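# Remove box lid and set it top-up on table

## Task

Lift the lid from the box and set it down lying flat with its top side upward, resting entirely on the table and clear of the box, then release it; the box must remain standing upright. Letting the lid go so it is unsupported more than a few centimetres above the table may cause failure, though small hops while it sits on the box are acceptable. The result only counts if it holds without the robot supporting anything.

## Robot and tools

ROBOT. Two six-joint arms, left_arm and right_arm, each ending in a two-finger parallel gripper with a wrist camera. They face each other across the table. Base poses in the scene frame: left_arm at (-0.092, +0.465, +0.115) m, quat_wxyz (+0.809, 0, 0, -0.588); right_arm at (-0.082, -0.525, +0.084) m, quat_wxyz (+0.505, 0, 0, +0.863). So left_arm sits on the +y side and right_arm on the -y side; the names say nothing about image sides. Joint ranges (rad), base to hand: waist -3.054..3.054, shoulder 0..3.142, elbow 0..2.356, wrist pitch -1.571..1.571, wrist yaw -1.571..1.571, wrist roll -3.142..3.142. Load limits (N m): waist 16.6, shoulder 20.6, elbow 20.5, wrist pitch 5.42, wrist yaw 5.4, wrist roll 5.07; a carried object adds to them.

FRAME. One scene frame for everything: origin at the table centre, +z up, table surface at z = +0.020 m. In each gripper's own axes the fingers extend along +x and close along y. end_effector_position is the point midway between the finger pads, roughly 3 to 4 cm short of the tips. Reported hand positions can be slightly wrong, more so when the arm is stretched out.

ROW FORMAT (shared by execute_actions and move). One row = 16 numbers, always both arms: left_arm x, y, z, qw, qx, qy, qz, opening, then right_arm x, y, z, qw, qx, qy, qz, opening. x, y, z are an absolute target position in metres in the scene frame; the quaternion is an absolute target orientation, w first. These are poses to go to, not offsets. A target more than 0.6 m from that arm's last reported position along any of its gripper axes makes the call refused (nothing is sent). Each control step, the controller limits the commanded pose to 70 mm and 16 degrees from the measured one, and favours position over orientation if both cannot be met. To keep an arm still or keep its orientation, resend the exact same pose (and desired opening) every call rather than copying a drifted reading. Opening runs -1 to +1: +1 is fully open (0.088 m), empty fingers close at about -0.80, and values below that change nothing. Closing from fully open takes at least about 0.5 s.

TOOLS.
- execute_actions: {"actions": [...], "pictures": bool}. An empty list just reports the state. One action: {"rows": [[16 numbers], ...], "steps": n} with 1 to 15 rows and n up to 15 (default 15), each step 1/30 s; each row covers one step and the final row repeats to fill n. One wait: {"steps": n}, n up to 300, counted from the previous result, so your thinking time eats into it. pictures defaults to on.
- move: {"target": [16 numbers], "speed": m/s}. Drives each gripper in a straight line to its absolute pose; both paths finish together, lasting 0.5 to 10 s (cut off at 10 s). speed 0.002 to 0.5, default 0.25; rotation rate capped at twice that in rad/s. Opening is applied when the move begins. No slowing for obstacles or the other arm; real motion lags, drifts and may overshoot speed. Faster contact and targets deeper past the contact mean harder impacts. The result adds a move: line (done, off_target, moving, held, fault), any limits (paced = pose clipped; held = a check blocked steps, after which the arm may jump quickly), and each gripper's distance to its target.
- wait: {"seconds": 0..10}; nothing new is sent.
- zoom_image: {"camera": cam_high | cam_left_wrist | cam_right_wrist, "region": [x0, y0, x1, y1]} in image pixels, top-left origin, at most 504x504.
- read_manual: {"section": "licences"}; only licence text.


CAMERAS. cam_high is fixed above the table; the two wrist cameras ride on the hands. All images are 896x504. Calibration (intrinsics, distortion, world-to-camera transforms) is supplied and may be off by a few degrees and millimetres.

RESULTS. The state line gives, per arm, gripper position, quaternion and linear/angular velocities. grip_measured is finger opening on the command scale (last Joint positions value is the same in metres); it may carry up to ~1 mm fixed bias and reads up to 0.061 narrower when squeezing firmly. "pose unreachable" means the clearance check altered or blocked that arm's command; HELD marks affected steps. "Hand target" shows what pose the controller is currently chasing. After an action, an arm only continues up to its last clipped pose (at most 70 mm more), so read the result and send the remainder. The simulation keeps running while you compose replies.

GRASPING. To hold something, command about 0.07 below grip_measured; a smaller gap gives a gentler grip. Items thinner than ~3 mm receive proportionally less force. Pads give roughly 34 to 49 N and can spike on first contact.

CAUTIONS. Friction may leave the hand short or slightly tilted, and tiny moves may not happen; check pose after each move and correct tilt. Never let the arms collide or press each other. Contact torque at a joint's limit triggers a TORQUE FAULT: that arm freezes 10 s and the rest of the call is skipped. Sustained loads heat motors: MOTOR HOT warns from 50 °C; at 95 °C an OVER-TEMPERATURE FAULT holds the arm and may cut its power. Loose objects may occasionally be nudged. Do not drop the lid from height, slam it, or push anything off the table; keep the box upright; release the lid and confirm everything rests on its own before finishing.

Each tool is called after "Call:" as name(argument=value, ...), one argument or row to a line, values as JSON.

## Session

Call:
execute_actions(
  actions=[],
)

Scene clock: 0.00 s of 4100.00 s.
left_arm: end_effector_position=(-0.2901, +0.0601, +0.2774) grip_measured=+1.000 end_effector_quat_wxyz=(+0.069, +0.594, -0.551, -0.582) end_effector_velocity=(-0.003, +0.003, -0.001) end_effector_angular_velocity=(+0.007, -0.005, -0.018) | right_arm: end_effector_position=(+0.3064, -0.1806, +0.2661) grip_measured=+0.998 end_effector_quat_wxyz=(+0.842, -0.157, +0.311, +0.412) end_effector_velocity=(-0.002, -0.002, -0.003) end_effector_angular_velocity=(-0.007, +0.008, +0.008)
Joint positions: left_arm=[-0.796  1.636  1.117 -0.147 -0.089  1.909  0.088] | right_arm=[-1.407  1.904  1.553 -0.375 -0.176 -0.164  0.088]
Joint velocities: left_arm=[-0.007 -0.002 -0.002 -0.007  0.007  0.007  0.   ] | right_arm=[-0.002 -0.002 -0.007 -0.007 -0.007 -0.007 -0.   ]
Motor temperatures (°C, as the motors report them): left_arm=[25 26 29 27 27 25] | right_arm=[26 24 26 27 25 26]
Heat: left arm: hottest elbow 29 °C (+0.0 °C/min); right arm: hottest wrist pitch 27 °C (+0.0 °C/min).
Hand target (left_arm): -0.290, +0.060, +0.277; +0.069, +0.594, -0.551, -0.582
Hand target (right_arm): +0.306, -0.181, +0.266; +0.842, -0.157, +0.311, +0.412
camera_calibration (this result's frames):
cam_left_wrist: T_world_to_cam=[[0.566515, 0.406741, -0.716675, 0.342182], [0.823741, -0.255625, 0.50607, 0.141791], [0.0226392, -0.87705, -0.479865, 0.266028], [0, 0, 0, 1]] pos_world=[-0.316672, 0.130386, 0.301134]
cam_right_wrist: T_world_to_cam=[[0.80815, -0.588837, -0.0128478, -0.339161], [-0.504387, -0.680654, -0.531323, 0.20708], [0.304118, 0.435869, -0.847072, 0.290895], [0, 0, 0, 1]] pos_world=[0.290075, -0.185552, 0.352078]

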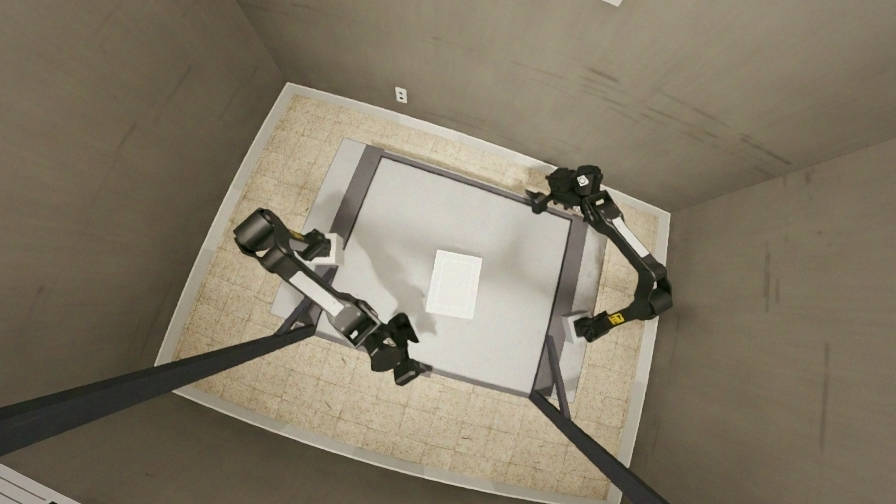

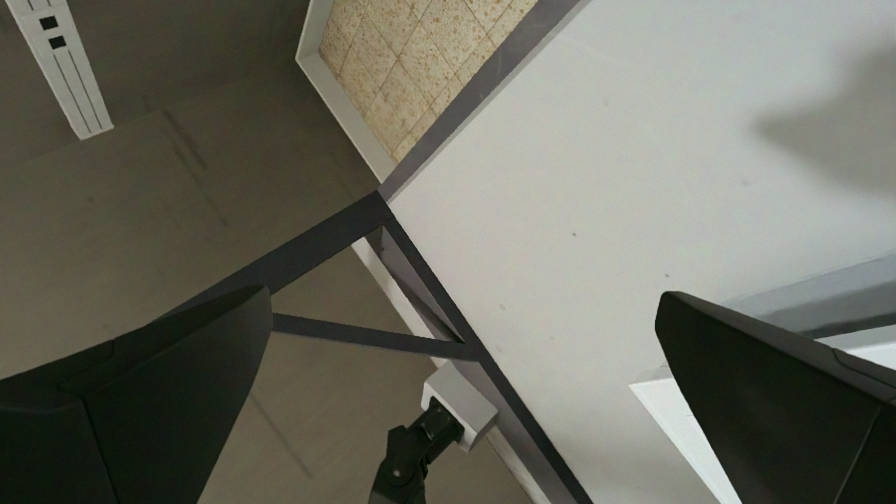

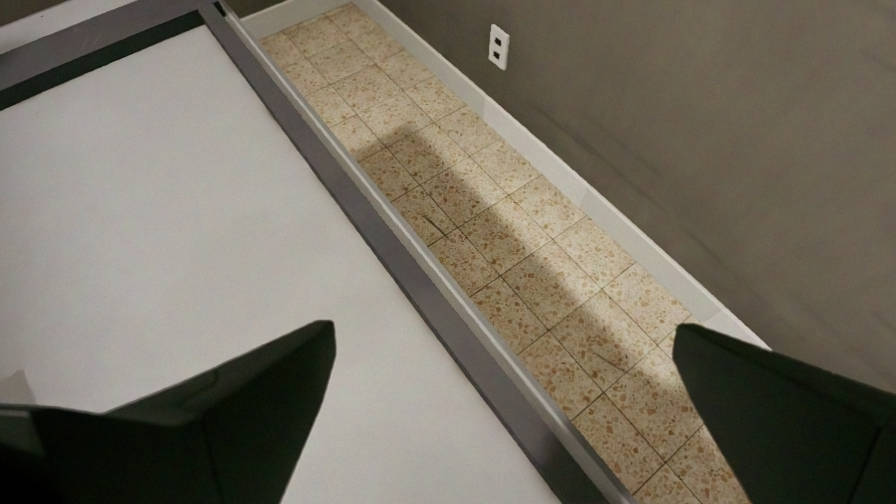

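Call:
move(
  target=[-0.10,0.177,0.16,0.734,0.168,0.197,-0.627,1,-0.041,-0.2,0.16,0.627,-0.197,0.168,0.734,1],
)

Call:
move(
  target=[-0.092,0.122,0.15,0.702,0.249,0.291,-0.6,1,-0.05,-0.144,0.15,0.6,-0.291,0.249,0.702,1],
)

Scene clock: 6.63 s of 4100.00 s.
left_arm: end_effector_position=(-0.1001, +0.1735, +0.1643) grip_measured=+1.000 end_effector_quat_wxyz=(+0.734, +0.167, +0.192, -0.630) end_effector_velocity=(-0.000, +0.001, -0.001) end_effector_angular_velocity=(-0.003, +0.010, -0.000) | right_arm: end_effector_position=(-0.0412, -0.1989, +0.1617) grip_measured=+0.998 end_effector_quat_wxyz=(+0.625, -0.200, +0.170, +0.735) end_effector_velocity=(-0.004, -0.003, -0.004) end_effector_angular_velocity=(-0.014, +0.003, +0.017)
Joint positions: left_arm=[-0.482  1.316  0.158  0.621 -0.279 -0.159  0.088] | right_arm=[-0.814  1.362  0.378  0.401 -0.397 -0.25   0.088]
Joint velocities: left_arm=[ 0.002 -0.002 -0.007  0.007  0.007 -0.007  0.   ] | right_arm=[ 0.007  0.002 -0.007 -0.007 -0.007 -0.007  0.   ]
Motor temperatures (°C, as the motors report them): left_arm=[25 26 29 28 27 25] | right_arm=[26 26 27 28 25 26]
Heat: left arm: hottest elbow 29 °C (+0.0 °C/min); right arm: hottest wrist pitch 28 °C (+9.0 °C/min).
Hand target (left_arm): -0.099, +0.177, +0.161; +0.734, +0.168, +0.197, -0.627
Hand target (right_arm): -0.042, -0.200, +0.161; +0.626, -0.199, +0.170, +0.734
Off the commanded pose (left_arm): 0.006 m, 1 deg.
Off the commanded pose (right_arm): 0.002 m, 1 deg.
move: done
camera_calibration (this result's frames):
cam_left_wrist: T_world_to_cam=[[-0.989469, -0.14326, 0.0206599, -0.0740844], [-0.12364, 0.76235, -0.635244, -0.0124193], [0.0752547, -0.631109, -0.772035, 0.317564], [0, 0, 0, 1]] pos_world=[-0.098738, 0.199272, 0.238812]
cam_right_wrist: T_world_to_cam=[[0.981398, 0.191427, -0.0146237, 0.092273], [0.131622, -0.726331, -0.674625, 0.00410877], [-0.139763, 0.66015, -0.738016, 0.324816], [0, 0, 0, 1]] pos_world=[-0.0457002, -0.229107, 0.243841]

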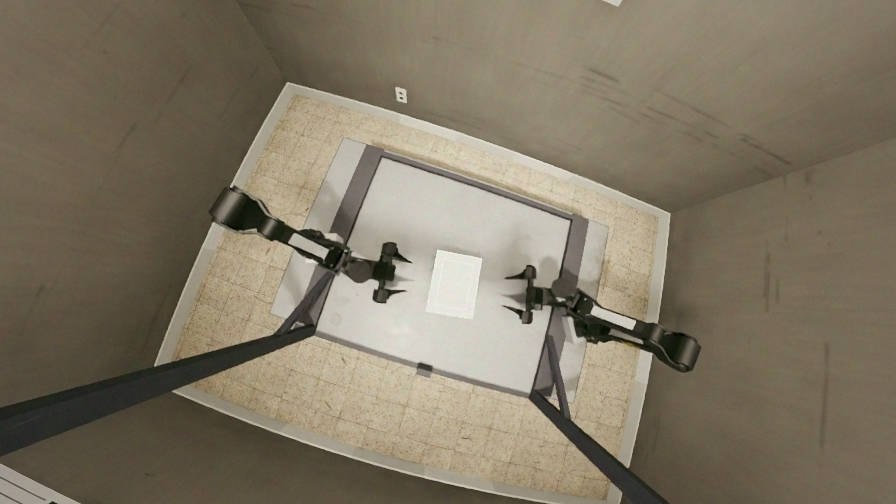

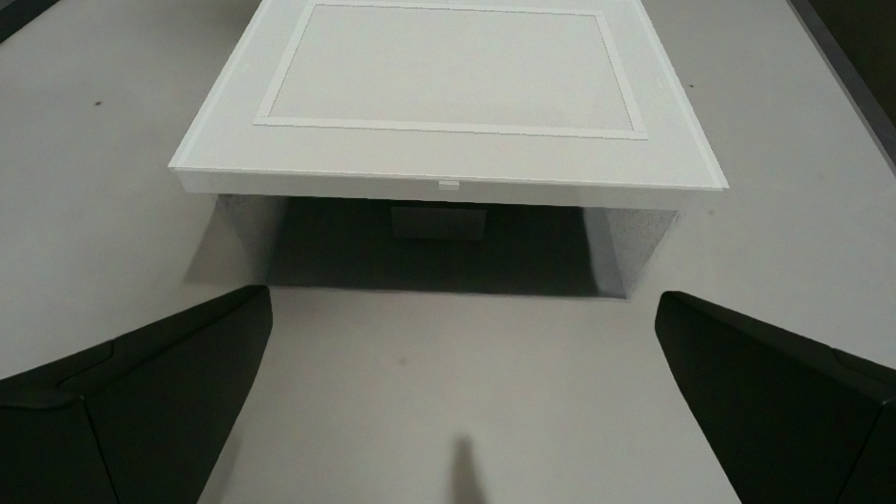

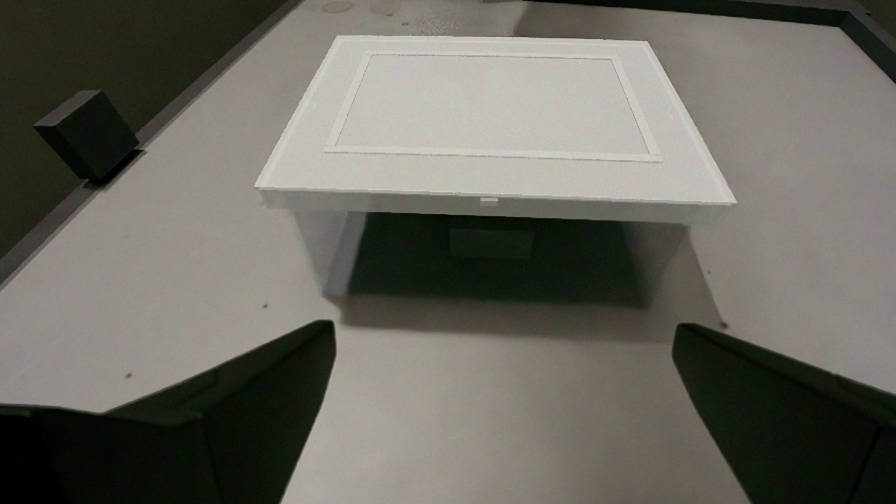

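Scene clock: 7.73 s of 4100.00 s.
left_arm: end_effector_position=(-0.0933, +0.1251, +0.1488) grip_measured=+1.000 end_effector_quat_wxyz=(+0.702, +0.251, +0.289, -0.601) end_effector_velocity=(-0.002, -0.002, -0.000) end_effector_angular_velocity=(+0.012, +0.009, -0.002) | right_arm: end_effector_position=(-0.0496, -0.1467, +0.1488) grip_measured=+0.998 end_effector_quat_wxyz=(+0.599, -0.291, +0.249, +0.703) end_effector_velocity=(+0.004, +0.001, -0.000) end_effector_angular_velocity=(-0.014, +0.002, -0.018)
Joint positions: left_arm=[-0.388  1.533  0.509  0.225 -0.164 -0.16   0.088] | right_arm=[-0.69   1.594  0.731  0.049 -0.238 -0.243  0.088]
Joint velocities: left_arm=[-0.002  0.007  0.017 -0.022  0.007 -0.007  0.   ] | right_arm=[-0.007  0.007  0.017 -0.022  0.007  0.007 -0.   ]
Motor temperatures (°C, as the motors report them): left_arm=[25 26 30 28 27 25] | right_arm=[26 26 27 28 25 26]
Heat: left arm: hottest elbow 30 °C (+7.8 °C/min); right arm: hottest wrist pitch 28 °C (+7.8 °C/min).
Hand target (left_arm): -0.093, +0.122, +0.150; +0.702, +0.249, +0.291, -0.600
Hand target (right_arm): -0.049, -0.144, +0.150; +0.601, -0.291, +0.249, +0.702
Off the commanded pose (left_arm): 0.004 m, 0 deg.
Off the commanded pose (right_arm): 0.003 m, 0 deg.
move: done
camera_calibration (this result's frames):
cam_left_wrist: T_world_to_cam=[[-0.988225, -0.151633, 0.0204819, -0.0728027], [-0.146831, 0.902123, -0.405728, -0.0383398], [0.0430448, -0.403958, -0.913764, 0.264185], [0, 0, 0, 1]] pos_world=[-0.0889467, 0.130267, 0.227338]
cam_right_wrist: T_world_to_cam=[[0.982779, 0.183302, -0.0233584, 0.0905259], [0.151214, -0.870439, -0.468477, -0.0164076], [-0.106205, 0.456877, -0.883167, 0.273135], [0, 0, 0, 1]] pos_world=[-0.0574776, -0.155664, 0.235651]

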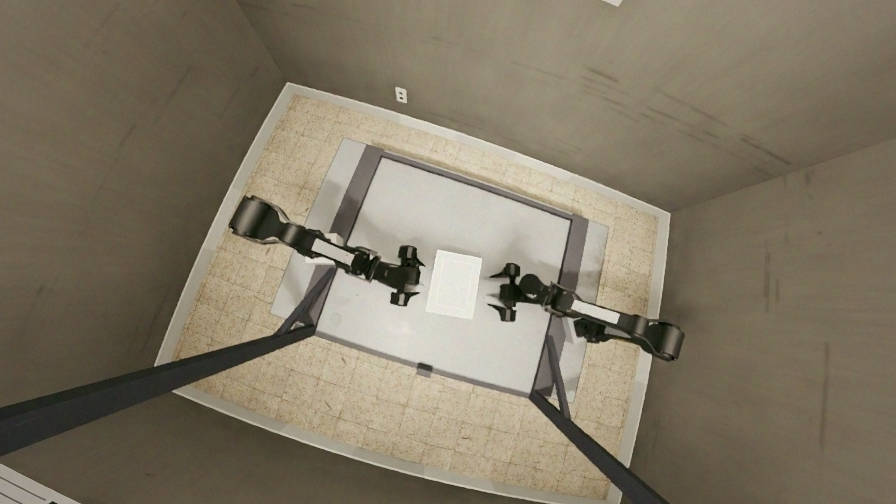

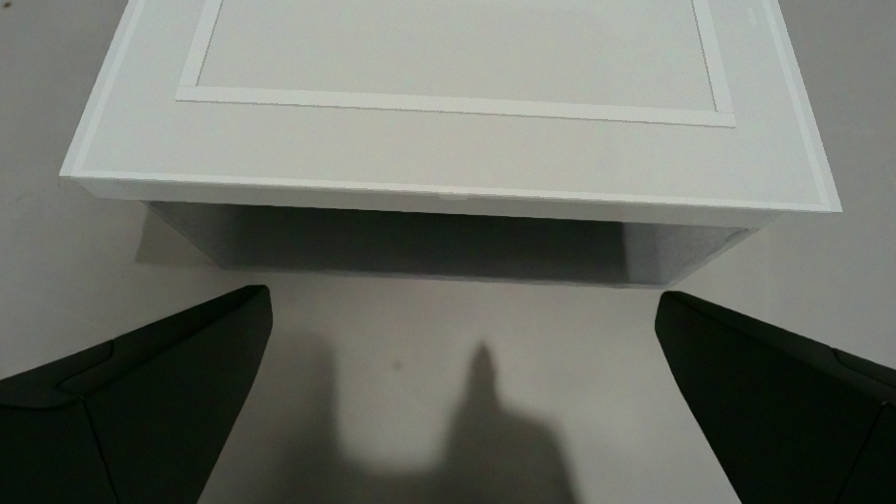

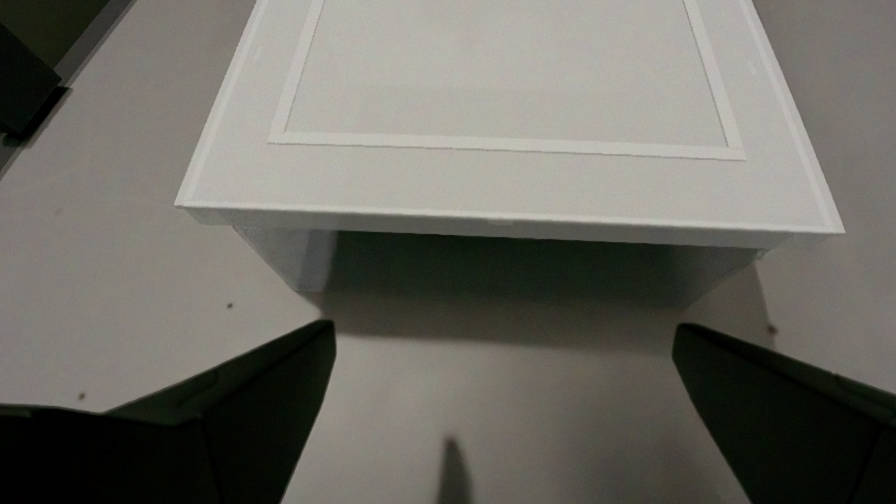

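Call:
move(
  target=[-0.088,0.112,0.139,0.692,0.254,0.287,-0.612,1,-0.049,-0.128,0.139,0.612,-0.287,0.254,0.692,1],
  speed=0.05,
)

Call:
move(
  target=[-0.084,0.081,0.141,0.692,0.254,0.287,-0.612,1,-0.053,-0.096,0.141,0.612,-0.287,0.254,0.692,1],
  speed=0.02,
)

Scene clock: 10.67 s of 4100.00 s.
left_arm: end_effector_position=(-0.0889, +0.1158, +0.1381) grip_measured=+1.000 end_effector_quat_wxyz=(+0.692, +0.254, +0.289, -0.611) end_effector_velocity=(+0.000, -0.001, -0.001) end_effector_angular_velocity=(+0.006, -0.000, +0.008) | right_arm: end_effector_position=(-0.0492, -0.1320, +0.1376) grip_measured=+0.998 end_effector_quat_wxyz=(+0.609, -0.289, +0.256, +0.693) end_effector_velocity=(+0.002, +0.003, +0.001) end_effector_angular_velocity=(+0.009, -0.001, +0.003)
Joint positions: left_arm=[-0.352  1.608  0.524  0.286 -0.114 -0.118  0.088] | right_arm=[-0.672  1.675  0.766  0.094 -0.203 -0.207  0.088]
Joint velocities: left_arm=[-0.002  0.007  0.007 -0.007 -0.007 -0.007  0.   ] | right_arm=[-0.007  0.007  0.007  0.007 -0.007 -0.007 -0.   ]
Motor temperatures (°C, as the motors report them): left_arm=[25 27 30 28 27 25] | right_arm=[26 26 27 28 25 26]
Heat: left arm: hottest elbow 30 °C (+5.6 °C/min); right arm: hottest wrist pitch 28 °C (+5.6 °C/min).
Hand target (left_arm): -0.088, +0.112, +0.139; +0.692, +0.254, +0.287, -0.612
Hand target (right_arm): -0.049, -0.128, +0.139; +0.612, -0.287, +0.254, +0.692
Off the commanded pose (left_arm): 0.004 m, 0 deg.
Off the commanded pose (right_arm): 0.004 m, 0 deg.
move: done
camera_calibration (this result's frames):
cam_left_wrist: T_world_to_cam=[[-0.992001, -0.1235, 0.0261092, -0.0739816], [-0.12356, 0.9077, -0.401017, -0.0328362], [0.0258262, -0.401035, -0.915699, 0.248854], [0, 0, 0, 1]] pos_world=[-0.083874, 0.120468, 0.216639]
cam_right_wrist: T_world_to_cam=[[0.988, 0.152447, -0.024819, 0.083525], [0.12395, -0.878447, -0.461485, -0.0123298], [-0.092154, 0.452871, -0.886801, 0.257191], [0, 0, 0, 1]] pos_world=[-0.0572932, -0.140038, 0.22446]

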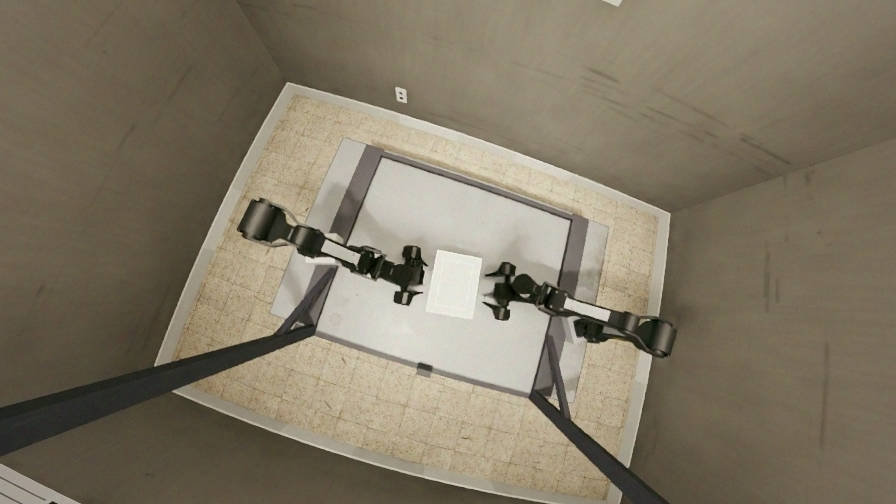

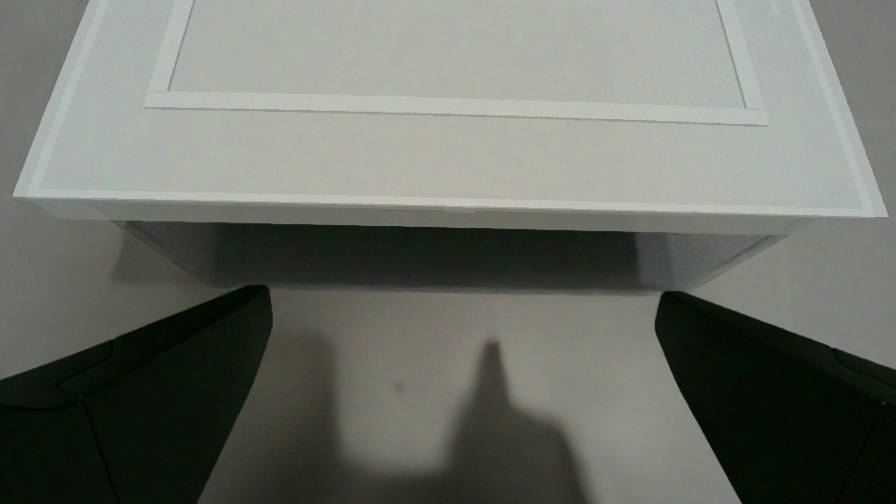

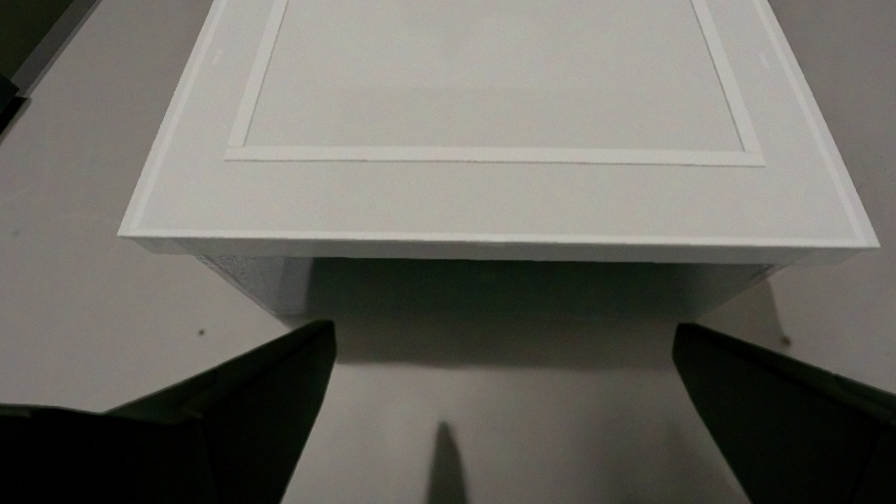

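Scene clock: 12.70 s of 4100.00 s.
left_arm: end_effector_position=(-0.0868, +0.0935, +0.1385) grip_measured=+1.000 end_effector_quat_wxyz=(+0.689, +0.259, +0.293, -0.610) end_effector_velocity=(+0.000, -0.004, +0.004) end_effector_angular_velocity=(-0.018, +0.000, +0.008) | right_arm: end_effector_position=(-0.0511, -0.1083, +0.1387) grip_measured=+0.998 end_effector_quat_wxyz=(+0.608, -0.292, +0.262, +0.690) end_effector_velocity=(-0.005, -0.003, -0.003) end_effector_angular_velocity=(-0.020, +0.024, +0.012)
Joint positions: left_arm=[-0.339  1.683  0.623  0.251 -0.103 -0.108  0.088] | right_arm=[-0.652  1.753  0.875  0.053 -0.186 -0.189  0.088]
Joint velocities: left_arm=[-0.002 -0.002  0.007  0.007 -0.007 -0.007  0.   ] | right_arm=[ 0.002  0.002  0.002 -0.022 -0.022  0.007 -0.   ]
Motor temperatures (°C, as the motors report them): left_arm=[25 27 30 28 27 25] | right_arm=[26 26 28 28 25 26]
Heat: left arm: hottest elbow 30 °C (+4.7 °C/min); right arm: hottest elbow 28 °C (+4.7 °C/min).
Hand target (left_arm): -0.084, +0.082, +0.141; +0.692, +0.254, +0.287, -0.612
Hand target (right_arm): -0.053, -0.097, +0.141; +0.612, -0.287, +0.254, +0.692
Off the commanded pose (left_arm): 0.013 m, 1 deg.
Off the commanded pose (right_arm): 0.013 m, 1 deg.
move: off_target (left_arm, right_arm)
camera_calibration (this result's frames):
cam_left_wrist: T_world_to_cam=[[-0.992277, -0.121409, 0.0254315, -0.0747775], [-0.121705, 0.91326, -0.388772, -0.014273], [0.023975, -0.388865, -0.920983, 0.239701], [0, 0, 0, 1]] pos_world=[-0.0816839, 0.0971675, 0.217113]
cam_right_wrist: T_world_to_cam=[[0.988666, 0.147378, -0.0286094, 0.0818762], [0.119022, -0.885594, -0.44895, 0.00649608], [-0.0915019, 0.440457, -0.893099, 0.246785], [0, 0, 0, 1]] pos_world=[-0.0591402, -0.115012, 0.225662]

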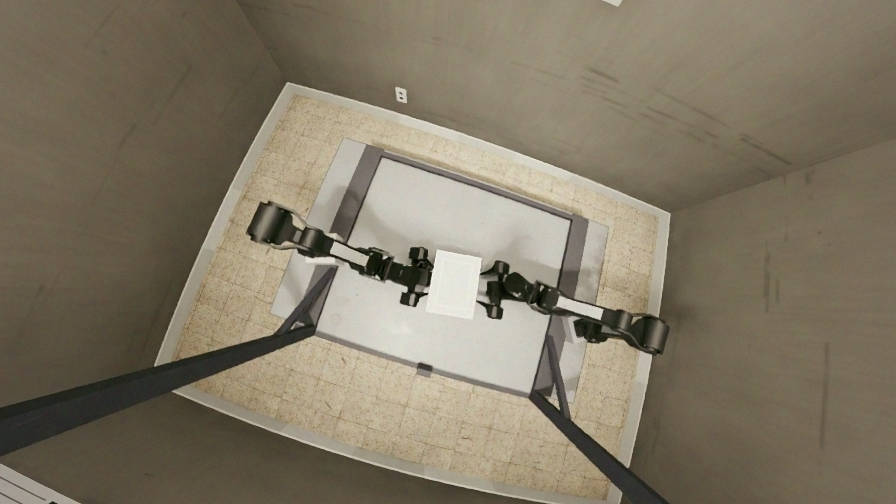

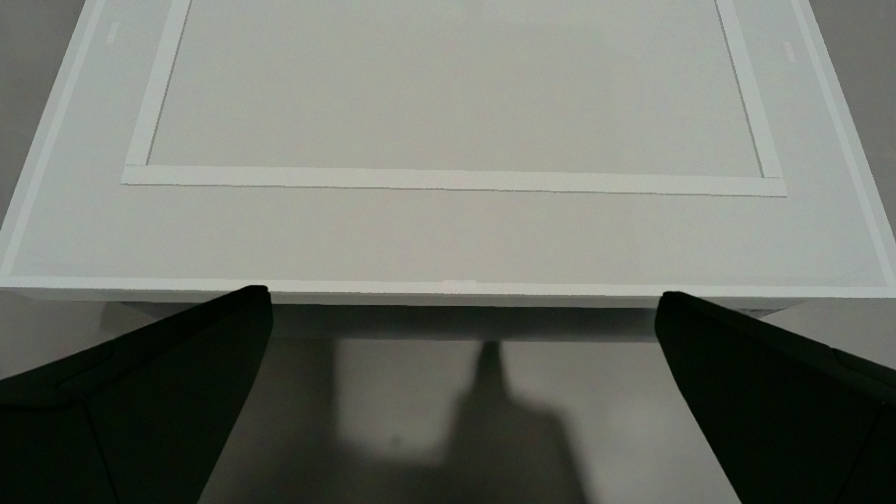

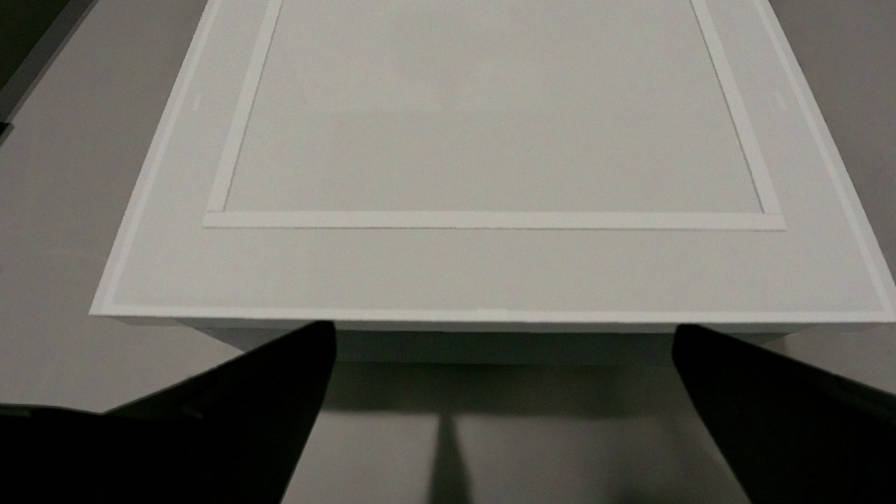

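Call:
execute_actions(
  actions=[
    {"rows":[[-0.083,0.074,0.148,0.692,0.254,0.287,-0.612,1,-0.054,-0.089,0.148,0.612,-0.287,0.254,0.692,1]],"steps":8},
  ],
  pictures=false,
)

Call:
execute_actions(
  actions=[
    {"rows":[[-0.083,0.074,0.158,0.692,0.254,0.287,-0.612,1,-0.054,-0.089,0.158,0.612,-0.287,0.254,0.692,1]],"steps":8},
  ],
  pictures=false,
)

Call:
execute_actions(
  actions=[
    {"rows":[[-0.083,0.074,0.168,0.692,0.254,0.287,-0.612,1,-0.054,-0.089,0.168,0.612,-0.287,0.254,0.692,1]],"steps":8},
  ],
  pictures=false,
)

Call:
execute_actions(
  actions=[
    {"rows":[[-0.083,0.074,0.178,0.692,0.254,0.287,-0.612,1,-0.054,-0.089,0.178,0.612,-0.287,0.254,0.692,1]],"steps":10},
  ],
  pictures=false,
)

Call:
execute_actions(
  actions=[
    {"rows":[[-0.083,0.074,0.188,0.692,0.254,0.287,-0.612,1,-0.054,-0.089,0.188,0.612,-0.287,0.254,0.692,1]],"steps":15},
  ],
)

Scene clock: 14.80 s of 4100.00 s.
left_arm: end_effector_position=(-0.0867, +0.0922, +0.1398) grip_measured=+1.000 end_effector_quat_wxyz=(+0.686, +0.266, +0.300, -0.607) end_effector_velocity=(+0.000, +0.001, -0.001) end_effector_angular_velocity=(+0.031, -0.001, +0.008) | right_arm: end_effector_position=(-0.0511, -0.1070, +0.1399) grip_measured=+0.998 end_effector_quat_wxyz=(+0.606, -0.298, +0.270, +0.687) end_effector_velocity=(+0.002, +0.001, +0.001) end_effector_angular_velocity=(-0.025, -0.016, +0.009)
Joint positions: left_arm=[-0.337  1.683  0.647  0.207 -0.099 -0.107  0.088] | right_arm=[-0.65   1.758  0.902  0.011 -0.183 -0.187  0.088]
Joint velocities: left_arm=[-0.002  0.002  0.022 -0.051 -0.007 -0.007  0.   ] | right_arm=[-0.002  0.007  0.032 -0.051  0.007 -0.022 -0.   ]
Motor temperatures (°C, as the motors report them): left_arm=[25 26 31 29 27 25] | right_arm=[26 26 28 28 25 26]
Heat: left arm: hottest elbow 31 °C (+8.1 °C/min); right arm: hottest elbow 28 °C (+4.1 °C/min).
Hand target (left_arm): -0.083, +0.075, +0.149; +0.692, +0.254, +0.287, -0.612
Hand target (right_arm): -0.054, -0.090, +0.148; +0.612, -0.287, +0.254, +0.692
Off the commanded pose (left_arm): 0.020 m, 2 deg.
Off the commanded pose (right_arm): 0.020 m, 2 deg.
Steps of this call (steps 1 to 55: nothing new was sent; steps 56 to 63: all 8 steps of this action). Readings (end_effector_position):
56: left_arm (-0.0867, +0.0931, +0.1389) | right_arm (-0.0512, -0.1077, +0.1392)
57: left_arm (-0.0866, +0.0928, +0.1392) | right_arm (-0.0511, -0.1076, +0.1392)
59: left_arm (-0.0866, +0.0924, +0.1395) | right_arm (-0.0512, -0.1072, +0.1396)
63: the state above

Scene clock: 15.07 s of 4100.00 s.
left_arm: end_effector_position=(-0.0865, +0.0918, +0.1418) grip_measured=+1.000 end_effector_quat_wxyz=(+0.683, +0.272, +0.306, -0.605) end_effector_velocity=(+0.000, +0.001, +0.002) end_effector_angular_velocity=(+0.030, +0.008, +0.019) | right_arm: end_effector_position=(-0.0513, -0.1065, +0.1420) grip_measured=+0.998 end_effector_quat_wxyz=(+0.604, -0.303, +0.276, +0.684) end_effector_velocity=(+0.000, +0.002, +0.005) end_effector_angular_velocity=(-0.007, -0.009, +0.003)
Joint positions: left_arm=[-0.335  1.679  0.669  0.162 -0.095 -0.106  0.088] | right_arm=[-0.648  1.758  0.923 -0.027 -0.179 -0.186  0.088]
Joint velocities: left_arm=[-0.002 -0.007  0.027 -0.066 -0.007 -0.022  0.   ] | right_arm=[ 0.002 -0.002  0.027 -0.037  0.007 -0.007  0.   ]
Motor temperatures (°C, as the motors report them): left_arm=[25 27 31 29 27 25] | right_arm=[26 26 28 28 25 26]
Heat: left arm: hottest elbow 31 °C (+8.0 °C/min); right arm: hottest elbow 28 °C (+4.0 °C/min).
Hand target (left_arm): -0.083, +0.075, +0.158; +0.692, +0.254, +0.287, -0.612
Hand target (right_arm): -0.054, -0.090, +0.158; +0.612, -0.287, +0.254, +0.692
Off the commanded pose (left_arm): 0.024 m, 3 deg.
Off the commanded pose (right_arm): 0.024 m, 3 deg.
Steps of this call (steps 1 to 8: all 8 steps of this action). Readings (end_effector_position):
1: left_arm (-0.0866, +0.0921, +0.1403) | right_arm (-0.0513, -0.1069, +0.1402)
2: left_arm (-0.0866, +0.0921, +0.1408) | right_arm (-0.0512, -0.1069, +0.1407)
4: left_arm (-0.0866, +0.0920, +0.1412) | right_arm (-0.0511, -0.1067, +0.1413)
8: the state above

Scene clock: 15.33 s of 4100.00 s.
left_arm: end_effector_position=(-0.0859, +0.0914, +0.1452) grip_measured=+1.000 end_effector_quat_wxyz=(+0.680, +0.278, +0.310, -0.603) end_effector_velocity=(+0.000, +0.001, +0.009) end_effector_angular_velocity=(+0.010, +0.008, +0.019) | right_arm: end_effector_position=(-0.0515, -0.1061, +0.1441) grip_measured=+0.998 end_effector_quat_wxyz=(+0.602, -0.308, +0.281, +0.681) end_effector_velocity=(+0.003, +0.005, +0.009) end_effector_angular_velocity=(+0.012, -0.012, -0.002)
Joint positions: left_arm=[-0.333  1.67   0.69   0.117 -0.093 -0.102  0.088] | right_arm=[-0.646  1.758  0.945 -0.064 -0.173 -0.185  0.088]
Joint velocities: left_arm=[-0.002 -0.032  0.022 -0.066 -0.007 -0.022  0.   ] | right_arm=[-0.002 -0.007  0.027 -0.022  0.007 -0.007 -0.   ]
Motor temperatures (°C, as the motors report them): left_arm=[25 27 31 29 27 25] | right_arm=[26 26 28 28 25 26]
Heat: left arm: hottest elbow 31 °C (+7.8 °C/min); right arm: hottest elbow 28 °C (+3.9 °C/min).
Hand target (left_arm): -0.083, +0.075, +0.168; +0.692, +0.254, +0.287, -0.612
Hand target (right_arm): -0.054, -0.090, +0.168; +0.611, -0.287, +0.254, +0.692
Off the commanded pose (left_arm): 0.029 m, 4 deg.
Off the commanded pose (right_arm): 0.029 m, 4 deg.
Steps of this call (steps 1 to 8: all 8 steps of this action). Readings (end_effector_position):
1: left_arm (-0.0865, +0.0917, +0.1428) | right_arm (-0.0513, -0.1065, +0.1423)
2: left_arm (-0.0863, +0.0917, +0.1434) | right_arm (-0.0514, -0.1063, +0.1429)
4: left_arm (-0.0860, +0.0916, +0.1440) | right_arm (-0.0514, -0.1062, +0.1435)
8: the state above

Scene clock: 15.67 s of 4100.00 s.
left_arm: end_effector_position=(-0.0848, +0.0751, +0.1750) grip_measured=+1.000 end_effector_quat_wxyz=(+0.690, +0.254, +0.289, -0.613) end_effector_velocity=(+0.000, +0.019, -0.018) end_effector_angular_velocity=(+0.114, -0.002, +0.008) | right_arm: end_effector_position=(-0.0527, -0.0903, +0.1731) grip_measured=+0.998 end_effector_quat_wxyz=(+0.611, -0.291, +0.256, +0.690) end_effector_velocity=(+0.001, +0.011, +0.029) end_effector_angular_velocity=(+0.061, +0.003, -0.003)
Joint positions: left_arm=[-0.329  1.631  0.748  0.089 -0.094 -0.101  0.088] | right_arm=[-0.638  1.736  1.005 -0.08  -0.172 -0.181  0.088]
Joint velocities: left_arm=[-0.002 -0.002 -0.007 -0.11  -0.007 -0.007  0.   ] | right_arm=[-0.002 -0.032  0.051 -0.022 -0.007  0.007 -0.   ]
Motor temperatures (°C, as the motors report them): left_arm=[25 27 31 29 27 25] | right_arm=[26 26 28 28 25 26]
Heat: left arm: hottest elbow 31 °C (+7.7 °C/min); right arm: hottest elbow 28 °C (+3.8 °C/min).
Hand target (left_arm): -0.083, +0.074, +0.178; +0.692, +0.254, +0.287, -0.612
Hand target (right_arm): -0.054, -0.089, +0.178; +0.612, -0.287, +0.254, +0.692
Off the commanded pose (left_arm): 0.004 m, 0 deg.
Off the commanded pose (right_arm): 0.005 m, 0 deg.
Steps of this call (steps 1 to 10: all 10 steps of this action). Readings (end_effector_position):
1: left_arm (-0.0859, +0.0912, +0.1467) | right_arm (-0.0514, -0.1060, +0.1446)
2: left_arm (-0.0858, +0.0910, +0.1482) | right_arm (-0.0514, -0.1057, +0.1455)
4: left_arm (-0.0852, +0.0845, +0.1579) | right_arm (-0.0520, -0.1022, +0.1495)
8: left_arm (-0.0848, +0.0747, +0.1750) | right_arm (-0.0528, -0.0922, +0.1685)
10: the state above

Scene clock: 16.17 s of 4100.00 s.
left_arm: end_effector_position=(-0.0846, +0.0775, +0.1807) grip_measured=+1.000 end_effector_quat_wxyz=(+0.689, +0.259, +0.294, -0.610) end_effector_velocity=(+0.000, +0.002, -0.003) end_effector_angular_velocity=(+0.012, -0.000, +0.008) | right_arm: end_effector_position=(-0.0529, -0.0915, +0.1787) grip_measured=+0.998 end_effector_quat_wxyz=(+0.609, -0.294, +0.261, +0.689) end_effector_velocity=(-0.001, -0.006, -0.007) end_effector_angular_velocity=(-0.040, +0.006, +0.008)
Joint positions: left_arm=[-0.329  1.61   0.764  0.037 -0.094 -0.101  0.088] | right_arm=[-0.638  1.725  1.026 -0.125 -0.172 -0.181  0.088]
Joint velocities: left_arm=[-0.002  0.002 -0.002 -0.007 -0.007 -0.007  0.   ] | right_arm=[-0.002  0.002 -0.002 -0.037 -0.007 -0.007 -0.   ]
Motor temperatures (°C, as the motors report them): left_arm=[25 27 31 29 27 25] | right_arm=[26 26 29 28 25 26]
Heat: left arm: hottest elbow 31 °C (+7.4 °C/min); right arm: hottest elbow 29 °C (+7.4 °C/min).
Hand target (left_arm): -0.083, +0.074, +0.188; +0.692, +0.254, +0.287, -0.612
Hand target (right_arm): -0.054, -0.089, +0.188; +0.612, -0.287, +0.254, +0.692
Off the commanded pose (left_arm): 0.008 m, 1 deg.
Off the commanded pose (right_arm): 0.010 m, 1 deg.
Steps of this call (steps 1 to 15: all 15 steps of this action). Readings (end_effector_position):
1: left_arm (-0.0847, +0.0765, +0.1740) | right_arm (-0.0527, -0.0903, +0.1743)
2: left_arm (-0.0847, +0.0780, +0.1733) | right_arm (-0.0528, -0.0911, +0.1741)
4: left_arm (-0.0846, +0.0789, +0.1745) | right_arm (-0.0529, -0.0919, +0.1744)
8: left_arm (-0.0846, +0.0771, +0.1801) | right_arm (-0.0529, -0.0916, +0.1773)
15: the state above
camera_calibration (this result's frames):
cam_left_wrist: T_world_to_cam=[[-0.992383, -0.12019, 0.0270189, -0.0760004], [-0.121213, 0.913552, -0.38824, 0.0169517], [0.0219795, -0.388558, -0.921162, 0.272091], [0, 0, 0, 1]] pos_world=[-0.0793472, 0.0811024, 0.259275]
cam_right_wrist: T_world_to_cam=[[0.988905, 0.14667, -0.0235681, 0.0813124], [0.120652, -0.885564, -0.448574, 0.0395881], [-0.0866633, 0.440753, -0.893435, 0.275324], [0, 0, 0, 1]] pos_world=[-0.0613261, -0.0982181, 0.265658]

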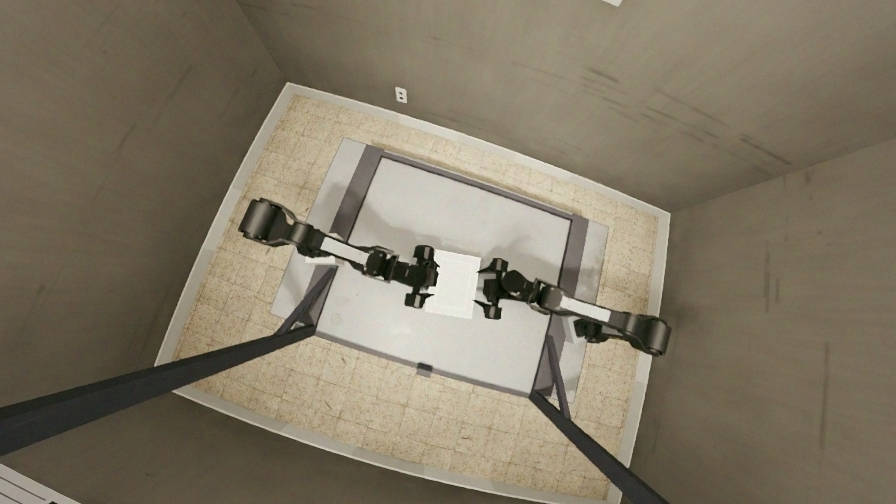

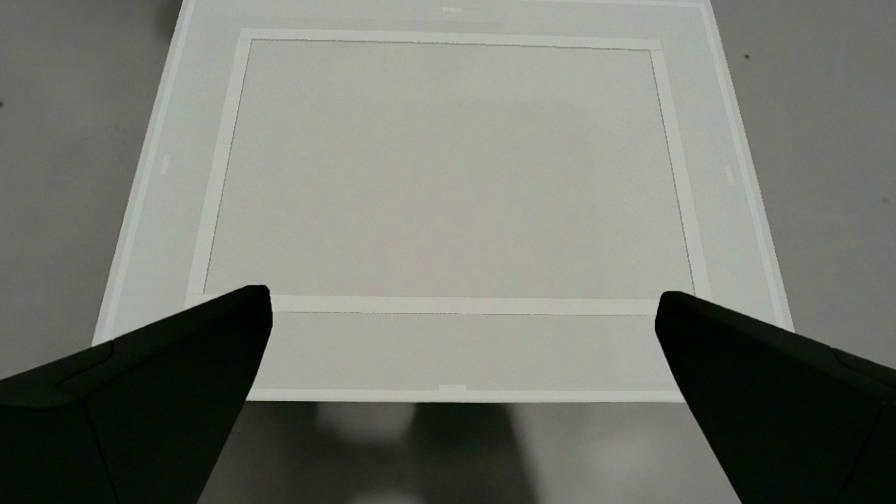

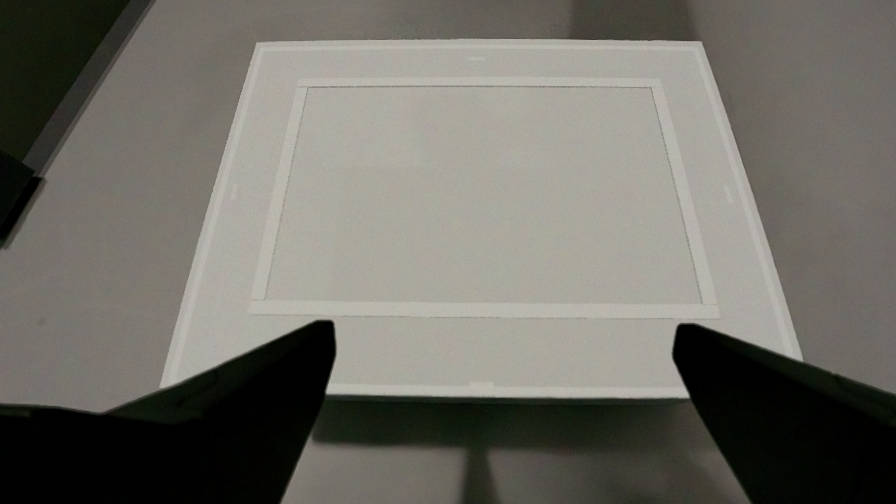

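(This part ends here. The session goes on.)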